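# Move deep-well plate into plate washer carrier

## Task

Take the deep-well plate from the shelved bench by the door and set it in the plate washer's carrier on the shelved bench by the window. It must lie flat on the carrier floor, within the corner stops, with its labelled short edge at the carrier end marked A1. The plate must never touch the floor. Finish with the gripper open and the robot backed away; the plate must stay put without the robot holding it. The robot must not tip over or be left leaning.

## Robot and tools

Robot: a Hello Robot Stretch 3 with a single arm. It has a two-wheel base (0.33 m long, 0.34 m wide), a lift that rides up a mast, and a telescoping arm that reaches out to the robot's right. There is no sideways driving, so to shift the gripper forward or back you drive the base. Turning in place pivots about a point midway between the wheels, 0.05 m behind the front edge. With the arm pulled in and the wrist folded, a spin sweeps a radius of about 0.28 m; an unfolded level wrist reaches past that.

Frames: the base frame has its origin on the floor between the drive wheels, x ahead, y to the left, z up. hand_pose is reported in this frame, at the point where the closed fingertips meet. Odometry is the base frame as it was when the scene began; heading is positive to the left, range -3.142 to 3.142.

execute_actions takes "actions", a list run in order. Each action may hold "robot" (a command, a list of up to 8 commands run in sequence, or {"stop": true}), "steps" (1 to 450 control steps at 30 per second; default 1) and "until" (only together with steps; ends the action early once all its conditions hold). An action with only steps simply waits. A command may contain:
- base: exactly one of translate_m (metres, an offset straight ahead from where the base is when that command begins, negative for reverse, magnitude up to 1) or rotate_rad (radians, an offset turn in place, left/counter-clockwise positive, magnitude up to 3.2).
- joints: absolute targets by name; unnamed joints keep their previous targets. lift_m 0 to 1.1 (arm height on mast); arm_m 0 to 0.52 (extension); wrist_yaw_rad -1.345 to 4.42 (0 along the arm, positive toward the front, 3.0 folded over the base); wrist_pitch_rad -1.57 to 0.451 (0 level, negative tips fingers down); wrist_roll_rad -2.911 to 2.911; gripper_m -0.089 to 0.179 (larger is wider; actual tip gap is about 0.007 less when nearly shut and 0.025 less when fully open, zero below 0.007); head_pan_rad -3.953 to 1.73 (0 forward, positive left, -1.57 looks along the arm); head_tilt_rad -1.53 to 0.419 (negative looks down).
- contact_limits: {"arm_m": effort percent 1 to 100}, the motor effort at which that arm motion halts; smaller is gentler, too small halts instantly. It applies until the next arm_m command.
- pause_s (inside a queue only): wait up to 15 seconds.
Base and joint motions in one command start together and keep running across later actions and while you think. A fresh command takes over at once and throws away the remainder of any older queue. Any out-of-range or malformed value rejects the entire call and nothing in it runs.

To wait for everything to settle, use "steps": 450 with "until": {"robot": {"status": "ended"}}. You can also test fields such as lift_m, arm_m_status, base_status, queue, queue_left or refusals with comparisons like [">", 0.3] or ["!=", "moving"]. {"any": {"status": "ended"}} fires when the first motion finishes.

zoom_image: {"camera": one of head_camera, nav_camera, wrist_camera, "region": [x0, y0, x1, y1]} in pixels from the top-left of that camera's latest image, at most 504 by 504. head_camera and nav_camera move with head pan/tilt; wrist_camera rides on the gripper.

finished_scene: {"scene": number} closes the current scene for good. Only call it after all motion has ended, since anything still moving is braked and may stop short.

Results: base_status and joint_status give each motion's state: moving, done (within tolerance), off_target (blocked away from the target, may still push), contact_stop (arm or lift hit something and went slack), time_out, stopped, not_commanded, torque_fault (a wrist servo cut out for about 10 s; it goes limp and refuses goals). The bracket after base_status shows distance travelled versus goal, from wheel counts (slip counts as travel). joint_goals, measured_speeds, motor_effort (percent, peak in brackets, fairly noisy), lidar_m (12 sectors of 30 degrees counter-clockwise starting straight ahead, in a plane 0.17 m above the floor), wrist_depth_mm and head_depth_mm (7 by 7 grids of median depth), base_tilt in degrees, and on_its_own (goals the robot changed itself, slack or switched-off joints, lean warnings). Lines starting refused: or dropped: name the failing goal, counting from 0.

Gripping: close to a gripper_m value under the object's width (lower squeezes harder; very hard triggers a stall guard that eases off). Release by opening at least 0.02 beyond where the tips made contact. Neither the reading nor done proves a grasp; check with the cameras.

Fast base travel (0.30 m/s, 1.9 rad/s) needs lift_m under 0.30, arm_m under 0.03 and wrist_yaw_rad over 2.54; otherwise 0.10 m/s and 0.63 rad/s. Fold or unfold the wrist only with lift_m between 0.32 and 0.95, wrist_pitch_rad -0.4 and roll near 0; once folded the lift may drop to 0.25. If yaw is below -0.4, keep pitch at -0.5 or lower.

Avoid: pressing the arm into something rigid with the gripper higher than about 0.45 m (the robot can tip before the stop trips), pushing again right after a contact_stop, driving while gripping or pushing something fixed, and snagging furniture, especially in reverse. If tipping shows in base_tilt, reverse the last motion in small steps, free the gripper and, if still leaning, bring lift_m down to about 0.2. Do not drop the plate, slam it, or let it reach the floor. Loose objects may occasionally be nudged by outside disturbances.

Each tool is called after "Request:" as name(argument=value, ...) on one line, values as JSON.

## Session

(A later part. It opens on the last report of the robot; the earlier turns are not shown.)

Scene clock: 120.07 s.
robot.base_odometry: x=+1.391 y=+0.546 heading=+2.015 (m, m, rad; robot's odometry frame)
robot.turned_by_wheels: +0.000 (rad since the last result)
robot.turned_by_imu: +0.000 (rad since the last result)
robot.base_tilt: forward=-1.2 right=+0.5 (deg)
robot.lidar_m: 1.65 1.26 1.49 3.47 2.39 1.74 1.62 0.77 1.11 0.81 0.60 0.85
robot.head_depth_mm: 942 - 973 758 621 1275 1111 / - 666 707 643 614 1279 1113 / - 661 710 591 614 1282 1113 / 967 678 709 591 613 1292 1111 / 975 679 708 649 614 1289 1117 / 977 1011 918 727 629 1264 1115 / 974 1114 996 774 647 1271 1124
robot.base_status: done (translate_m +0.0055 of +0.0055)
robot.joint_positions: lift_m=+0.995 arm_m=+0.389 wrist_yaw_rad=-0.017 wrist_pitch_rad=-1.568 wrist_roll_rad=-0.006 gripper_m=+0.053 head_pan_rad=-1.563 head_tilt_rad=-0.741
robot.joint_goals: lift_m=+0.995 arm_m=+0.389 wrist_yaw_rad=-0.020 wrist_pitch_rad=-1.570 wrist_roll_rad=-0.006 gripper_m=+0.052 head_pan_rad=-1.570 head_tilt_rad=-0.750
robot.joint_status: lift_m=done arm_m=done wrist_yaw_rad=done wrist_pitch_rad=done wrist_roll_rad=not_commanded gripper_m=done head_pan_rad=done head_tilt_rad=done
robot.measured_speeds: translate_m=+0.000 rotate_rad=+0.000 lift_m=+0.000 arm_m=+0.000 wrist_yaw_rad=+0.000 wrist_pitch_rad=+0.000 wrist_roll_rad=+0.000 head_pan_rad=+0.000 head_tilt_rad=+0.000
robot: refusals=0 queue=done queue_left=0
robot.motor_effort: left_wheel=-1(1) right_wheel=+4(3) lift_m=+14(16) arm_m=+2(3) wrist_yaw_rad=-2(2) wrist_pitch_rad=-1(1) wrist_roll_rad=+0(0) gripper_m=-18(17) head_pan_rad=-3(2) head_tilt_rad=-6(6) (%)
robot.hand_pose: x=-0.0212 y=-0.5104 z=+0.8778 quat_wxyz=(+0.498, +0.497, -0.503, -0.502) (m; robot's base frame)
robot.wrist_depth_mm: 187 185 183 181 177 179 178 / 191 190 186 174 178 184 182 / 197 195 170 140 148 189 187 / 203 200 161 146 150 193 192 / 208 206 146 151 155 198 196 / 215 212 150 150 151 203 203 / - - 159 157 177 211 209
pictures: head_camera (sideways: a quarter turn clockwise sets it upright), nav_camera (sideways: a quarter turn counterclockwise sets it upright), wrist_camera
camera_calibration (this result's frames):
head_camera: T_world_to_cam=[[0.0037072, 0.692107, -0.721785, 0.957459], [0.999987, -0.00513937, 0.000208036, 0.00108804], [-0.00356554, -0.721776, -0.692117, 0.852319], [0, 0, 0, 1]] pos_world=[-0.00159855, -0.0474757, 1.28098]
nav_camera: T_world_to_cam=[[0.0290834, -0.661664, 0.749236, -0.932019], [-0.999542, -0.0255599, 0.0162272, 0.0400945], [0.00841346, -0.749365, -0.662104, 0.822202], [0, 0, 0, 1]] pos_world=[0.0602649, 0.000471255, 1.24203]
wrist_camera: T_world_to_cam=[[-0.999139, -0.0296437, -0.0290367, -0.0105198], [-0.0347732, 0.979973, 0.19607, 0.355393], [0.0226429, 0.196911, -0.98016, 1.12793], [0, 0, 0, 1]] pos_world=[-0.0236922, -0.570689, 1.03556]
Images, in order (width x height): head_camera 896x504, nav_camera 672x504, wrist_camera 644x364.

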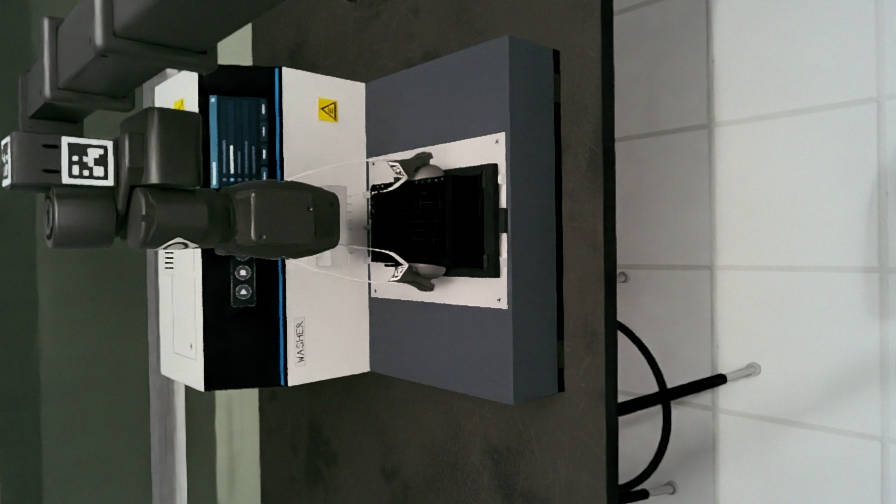

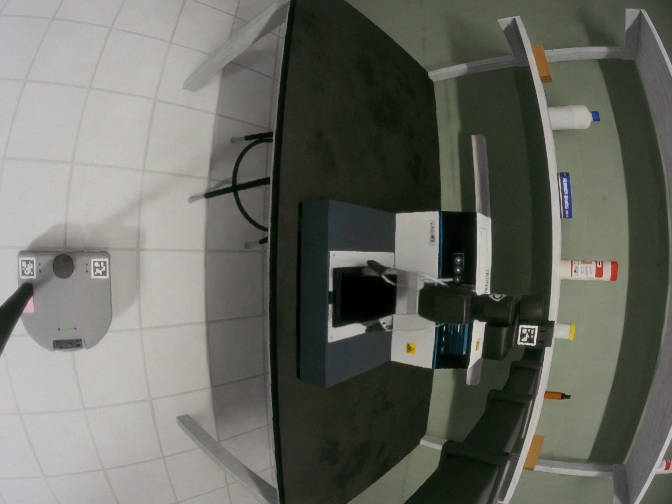

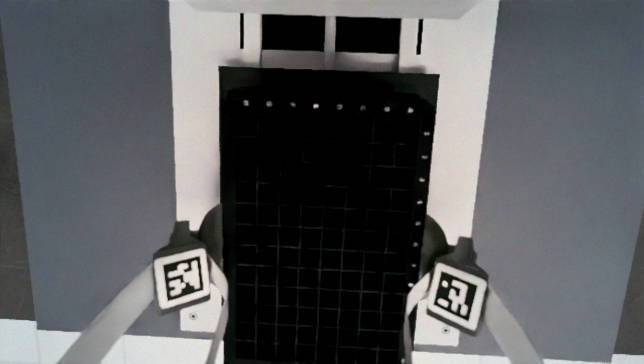

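The near end landed first and the plate levelled out. Releasing and lifting to inspect.

Request:
execute_actions(actions=[{"robot":[{"joints":{"gripper_m":0.14}},{"joints":{"lift_m":1.07,"arm_m":0.40}}],"steps":300,"until":{"robot":{"status":"ended"}}}])

Request:
zoom_image(camera="head_camera", region=[350, 140, 520, 290])

Request:
zoom_image(camera="wrist_camera", region=[220, 60, 440, 340])

Scene clock: 124.37 s.
robot.base_odometry: x=+1.391 y=+0.546 heading=+2.015 (m, m, rad; robot's odometry frame)
robot.turned_by_wheels: +0.000 (rad since the last result)
robot.turned_by_imu: -0.001 (rad since the last result)
robot.base_tilt: forward=-1.2 right=+0.6 (deg)
robot.lidar_m: 1.65 1.26 1.48 3.46 2.40 1.74 1.62 0.77 1.11 0.81 0.60 0.85
robot.head_depth_mm: 977 1115 969 757 621 1282 1109 / 994 667 707 644 614 1278 1112 / 1008 667 674 590 615 1281 1118 / 976 671 671 592 614 1287 1113 / 974 680 706 648 614 1291 1119 / 973 1010 920 725 631 1266 1124 / 971 1107 994 773 648 1271 1121
robot.base_status: done (translate_m +0.0055 of +0.0055)
robot.joint_positions: lift_m=+1.070 arm_m=+0.400 wrist_yaw_rad=-0.017 wrist_pitch_rad=-1.566 wrist_roll_rad=-0.006 gripper_m=+0.140 head_pan_rad=-1.563 head_tilt_rad=-0.741
robot.joint_goals: lift_m=+1.070 arm_m=+0.400 wrist_yaw_rad=-0.020 wrist_pitch_rad=-1.570 wrist_roll_rad=-0.006 gripper_m=+0.140 head_pan_rad=-1.570 head_tilt_rad=-0.750
robot.joint_status: lift_m=done arm_m=done wrist_yaw_rad=done wrist_pitch_rad=done wrist_roll_rad=not_commanded gripper_m=done head_pan_rad=done head_tilt_rad=done
robot.measured_speeds: translate_m=+0.000 rotate_rad=+0.000 lift_m=+0.000 arm_m=+0.000 wrist_yaw_rad=+0.000 wrist_pitch_rad=+0.000 wrist_roll_rad=+0.000 head_pan_rad=+0.000 head_tilt_rad=+0.000
robot: refusals=0 queue=done queue_left=0
robot.motor_effort: left_wheel=-1(1) right_wheel=+2(4) lift_m=+25(26) arm_m=+3(2) wrist_yaw_rad=-2(3) wrist_pitch_rad=-2(2) wrist_roll_rad=+0(0) gripper_m=+0(81) head_pan_rad=-3(3) head_tilt_rad=-5(6) (%)
robot.hand_pose: x=-0.0212 y=-0.5217 z=+0.9520 quat_wxyz=(+0.498, +0.496, -0.504, -0.502) (m; robot's base frame)
robot.wrist_depth_mm: 341 257 252 164 242 249 320 / 346 264 260 189 254 253 329 / 359 273 267 248 260 260 337 / 367 277 274 234 269 269 345 / 376 284 282 226 275 274 356 / 384 - 291 231 285 - 365 / - - - - - - -
pictures: head_camera (sideways: a quarter turn clockwise sets it upright), nav_camera (sideways: a quarter turn counterclockwise sets it upright), wrist_camera
camera_calibration (this result's frames):
head_camera: T_world_to_cam=[[0.00370712, 0.692107, -0.721785, 0.95746], [0.999987, -0.00513925, 0.000208042, 0.00108803], [-0.00356545, -0.721777, -0.692117, 0.852318], [0, 0, 0, 1]] pos_world=[-0.00159854, -0.0474757, 1.28098]
nav_camera: T_world_to_cam=[[0.0290835, -0.661663, 0.749237, -0.932019], [-0.999542, -0.02556, 0.0162272, 0.0400945], [0.00841355, -0.749365, -0.662103, 0.822202], [0, 0, 0, 1]] pos_world=[0.0602649, 0.000471233, 1.24203]
wrist_camera: T_world_to_cam=[[-0.999148, -0.0293957, -0.0289615, -0.00864452], [-0.0344787, 0.980298, 0.194494, 0.353673], [0.0226736, 0.195327, -0.980476, 1.20241], [0, 0, 0, 1]] pos_world=[-0.023706, -0.581823, 1.1099]
Images, in order (width x height): head_camera 896x504, nav_camera 672x504, wrist_camera 644x364.

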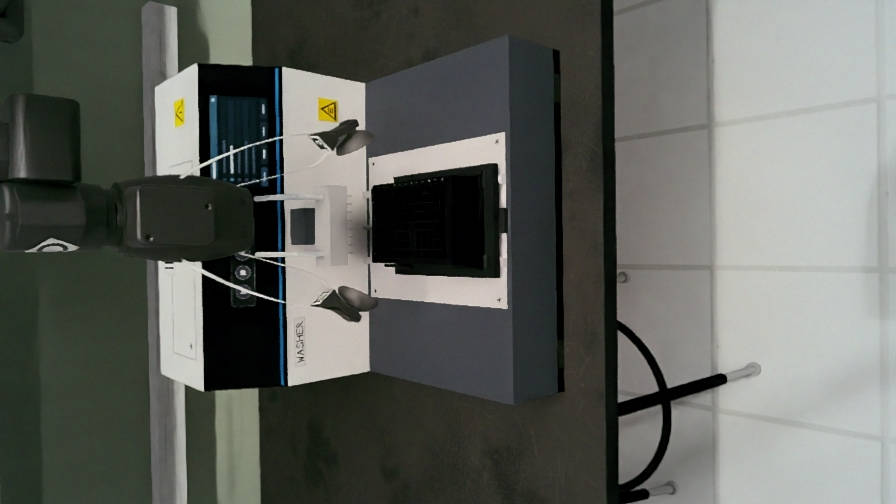

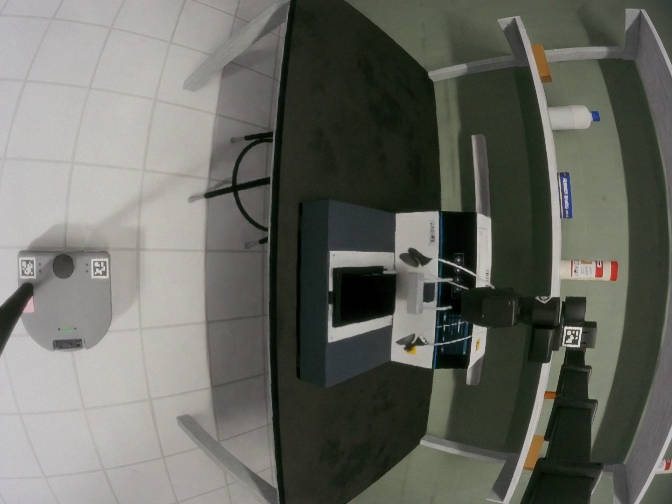

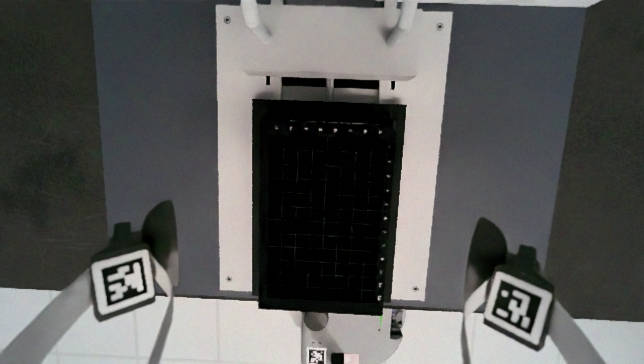

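Region (350, 140, 520, 290) of head_camera's 896x504 image, scaled by 2.965, with more detail than that image has; it fills the top 445 rows of this view, and the rest is white.

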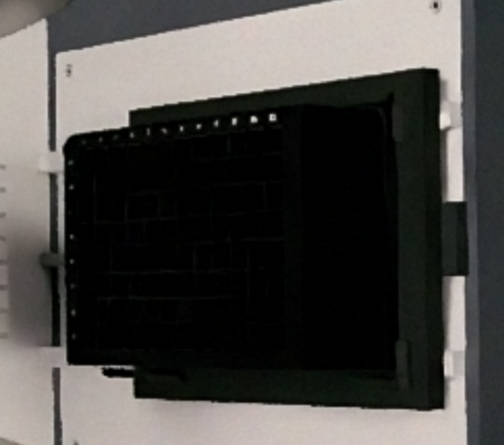

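Region (220, 60, 440, 340) of wrist_camera's 644x364 image, scaled by 1.800; it fills the left 396 columns of this view, and the rest is white.

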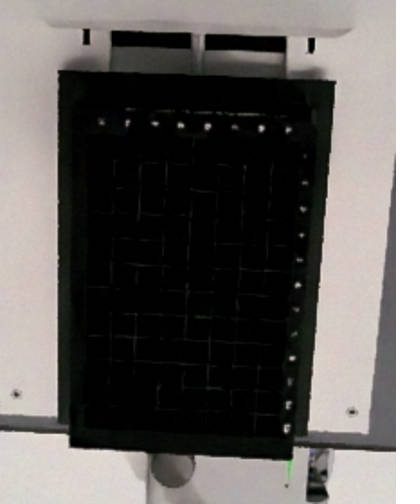

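Request:
execute_actions(actions=[{"robot":{"joints":{"arm_m":0.0,"head_pan_rad":-1.05,"head_tilt_rad":-0.65},"base":{"translate_m":-0.3}},"steps":450,"until":{"robot":{"status":"ended"}}}])

Request:
zoom_image(camera="head_camera", region=[360, 140, 580, 360])

Scene clock: 129.80 s.
robot.base_odometry: x=+1.519 y=+0.275 heading=+2.015 (m, m, rad; robot's odometry frame)
robot.turned_by_wheels: +0.000 (rad since the last result)
robot.turned_by_imu: -0.003 (rad since the last result)
robot.base_tilt: forward=-1.2 right=+0.5 (deg)
robot.lidar_m: 1.95 1.53 1.91 3.48 1.98 1.43 1.32 1.38 0.54 1.07 0.90 0.78
robot.head_depth_mm: 927 1017 668 782 668 582 1194 / 930 1058 695 716 621 1245 1169 / 1010 1106 717 690 622 1310 1169 / 1096 1160 779 641 654 1349 1150 / 1157 1313 1108 727 699 1322 1152 / 1224 1399 1170 829 1498 1357 1153 / 1183 1518 1174 862 1592 1355 1155
robot.base_status: done (translate_m -0.3000 of -0.3000)
robot.joint_positions: lift_m=+1.070 arm_m=+0.001 wrist_yaw_rad=-0.018 wrist_pitch_rad=-1.567 wrist_roll_rad=-0.006 gripper_m=+0.140 head_pan_rad=-1.057 head_tilt_rad=-0.655
robot.joint_goals: lift_m=+1.070 arm_m=+0.000 wrist_yaw_rad=-0.020 wrist_pitch_rad=-1.570 wrist_roll_rad=-0.006 gripper_m=+0.140 head_pan_rad=-1.050 head_tilt_rad=-0.650
robot.joint_status: lift_m=done arm_m=done wrist_yaw_rad=done wrist_pitch_rad=done wrist_roll_rad=not_commanded gripper_m=done head_pan_rad=done head_tilt_rad=done
robot.measured_speeds: translate_m=+0.000 rotate_rad=+0.000 lift_m=+0.000 arm_m=+0.000 wrist_yaw_rad=+0.000 wrist_pitch_rad=+0.000 wrist_roll_rad=+0.000 head_pan_rad=+0.000 head_tilt_rad=+0.000
robot: refusals=0 queue=done queue_left=0
robot.motor_effort: left_wheel=-1(5) right_wheel=+3(5) lift_m=+25(25) arm_m=-4(1) wrist_yaw_rad=-2(2) wrist_pitch_rad=-2(1) wrist_roll_rad=+0(0) gripper_m=+0(0) head_pan_rad=+2(24) head_tilt_rad=+3(17) (%)
robot.hand_pose: x=-0.0212 y=-0.1227 z=+0.9520 quat_wxyz=(+0.498, +0.496, -0.504, -0.502) (m; robot's base frame)
robot.wrist_depth_mm: - - - - - - - / - - - - - - - / - - - - - - - / - - - - - - - / - - - - - - - / - - - - - - - / - - - - - - -
pictures: head_camera (sideways: a quarter turn clockwise sets it upright), nav_camera (sideways: a quarter turn counterclockwise sets it upright), wrist_camera
camera_calibration (this result's frames):
head_camera: T_world_to_cam=[[-0.30083, 0.551083, -0.778337, 1.03303], [0.876962, 0.480558, 0.00129926, 0.000417757], [0.374752, -0.682181, -0.627845, 0.766409], [0, 0, 0, 1]] pos_world=[0.0231848, -0.0466536, 1.28523]
nav_camera: T_world_to_cam=[[0.31364, -0.506608, 0.803105, -1.00397], [-0.86243, -0.505867, 0.017702, 0.0373363], [0.397297, -0.698174, -0.595574, 0.733286], [0, 0, 0, 1]] pos_world=[0.0557543, 0.0222279, 1.24236]
wrist_camera: T_world_to_cam=[[-0.999163, -0.0288521, -0.0289861, 0.00318967], [-0.0339621, 0.980213, 0.195009, -0.0379792], [0.0227861, 0.19583, -0.980373, 1.12445], [0, 0, 0, 1]] pos_world=[-0.0237248, -0.182881, 1.10988]
Images, in order (width x height): head_camera 896x504, nav_camera 672x504, wrist_camera 644x364.

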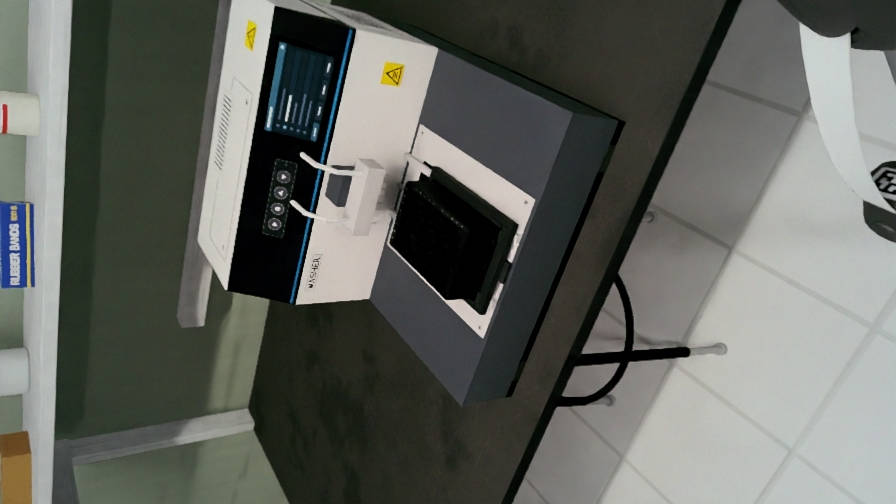

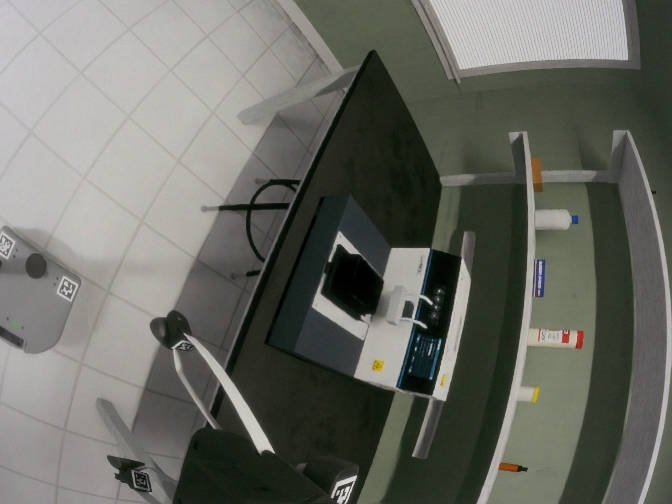

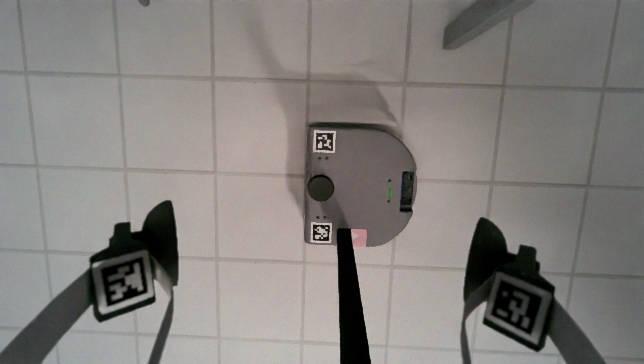

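Region (360, 140, 580, 360) of head_camera's 896x504 image, scaled by 2.291, with more detail than that image has.

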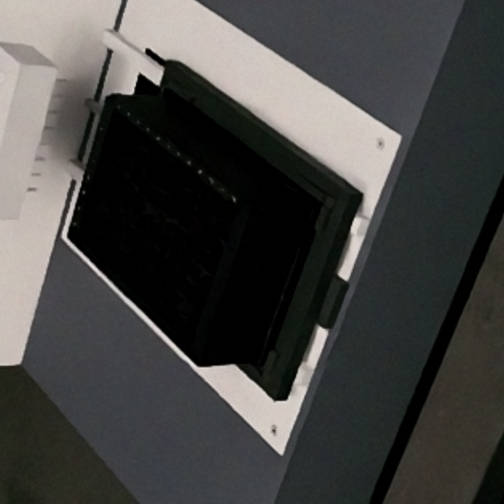

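Request:
finished_scene(scene=2)

The scene is finished: the task was done.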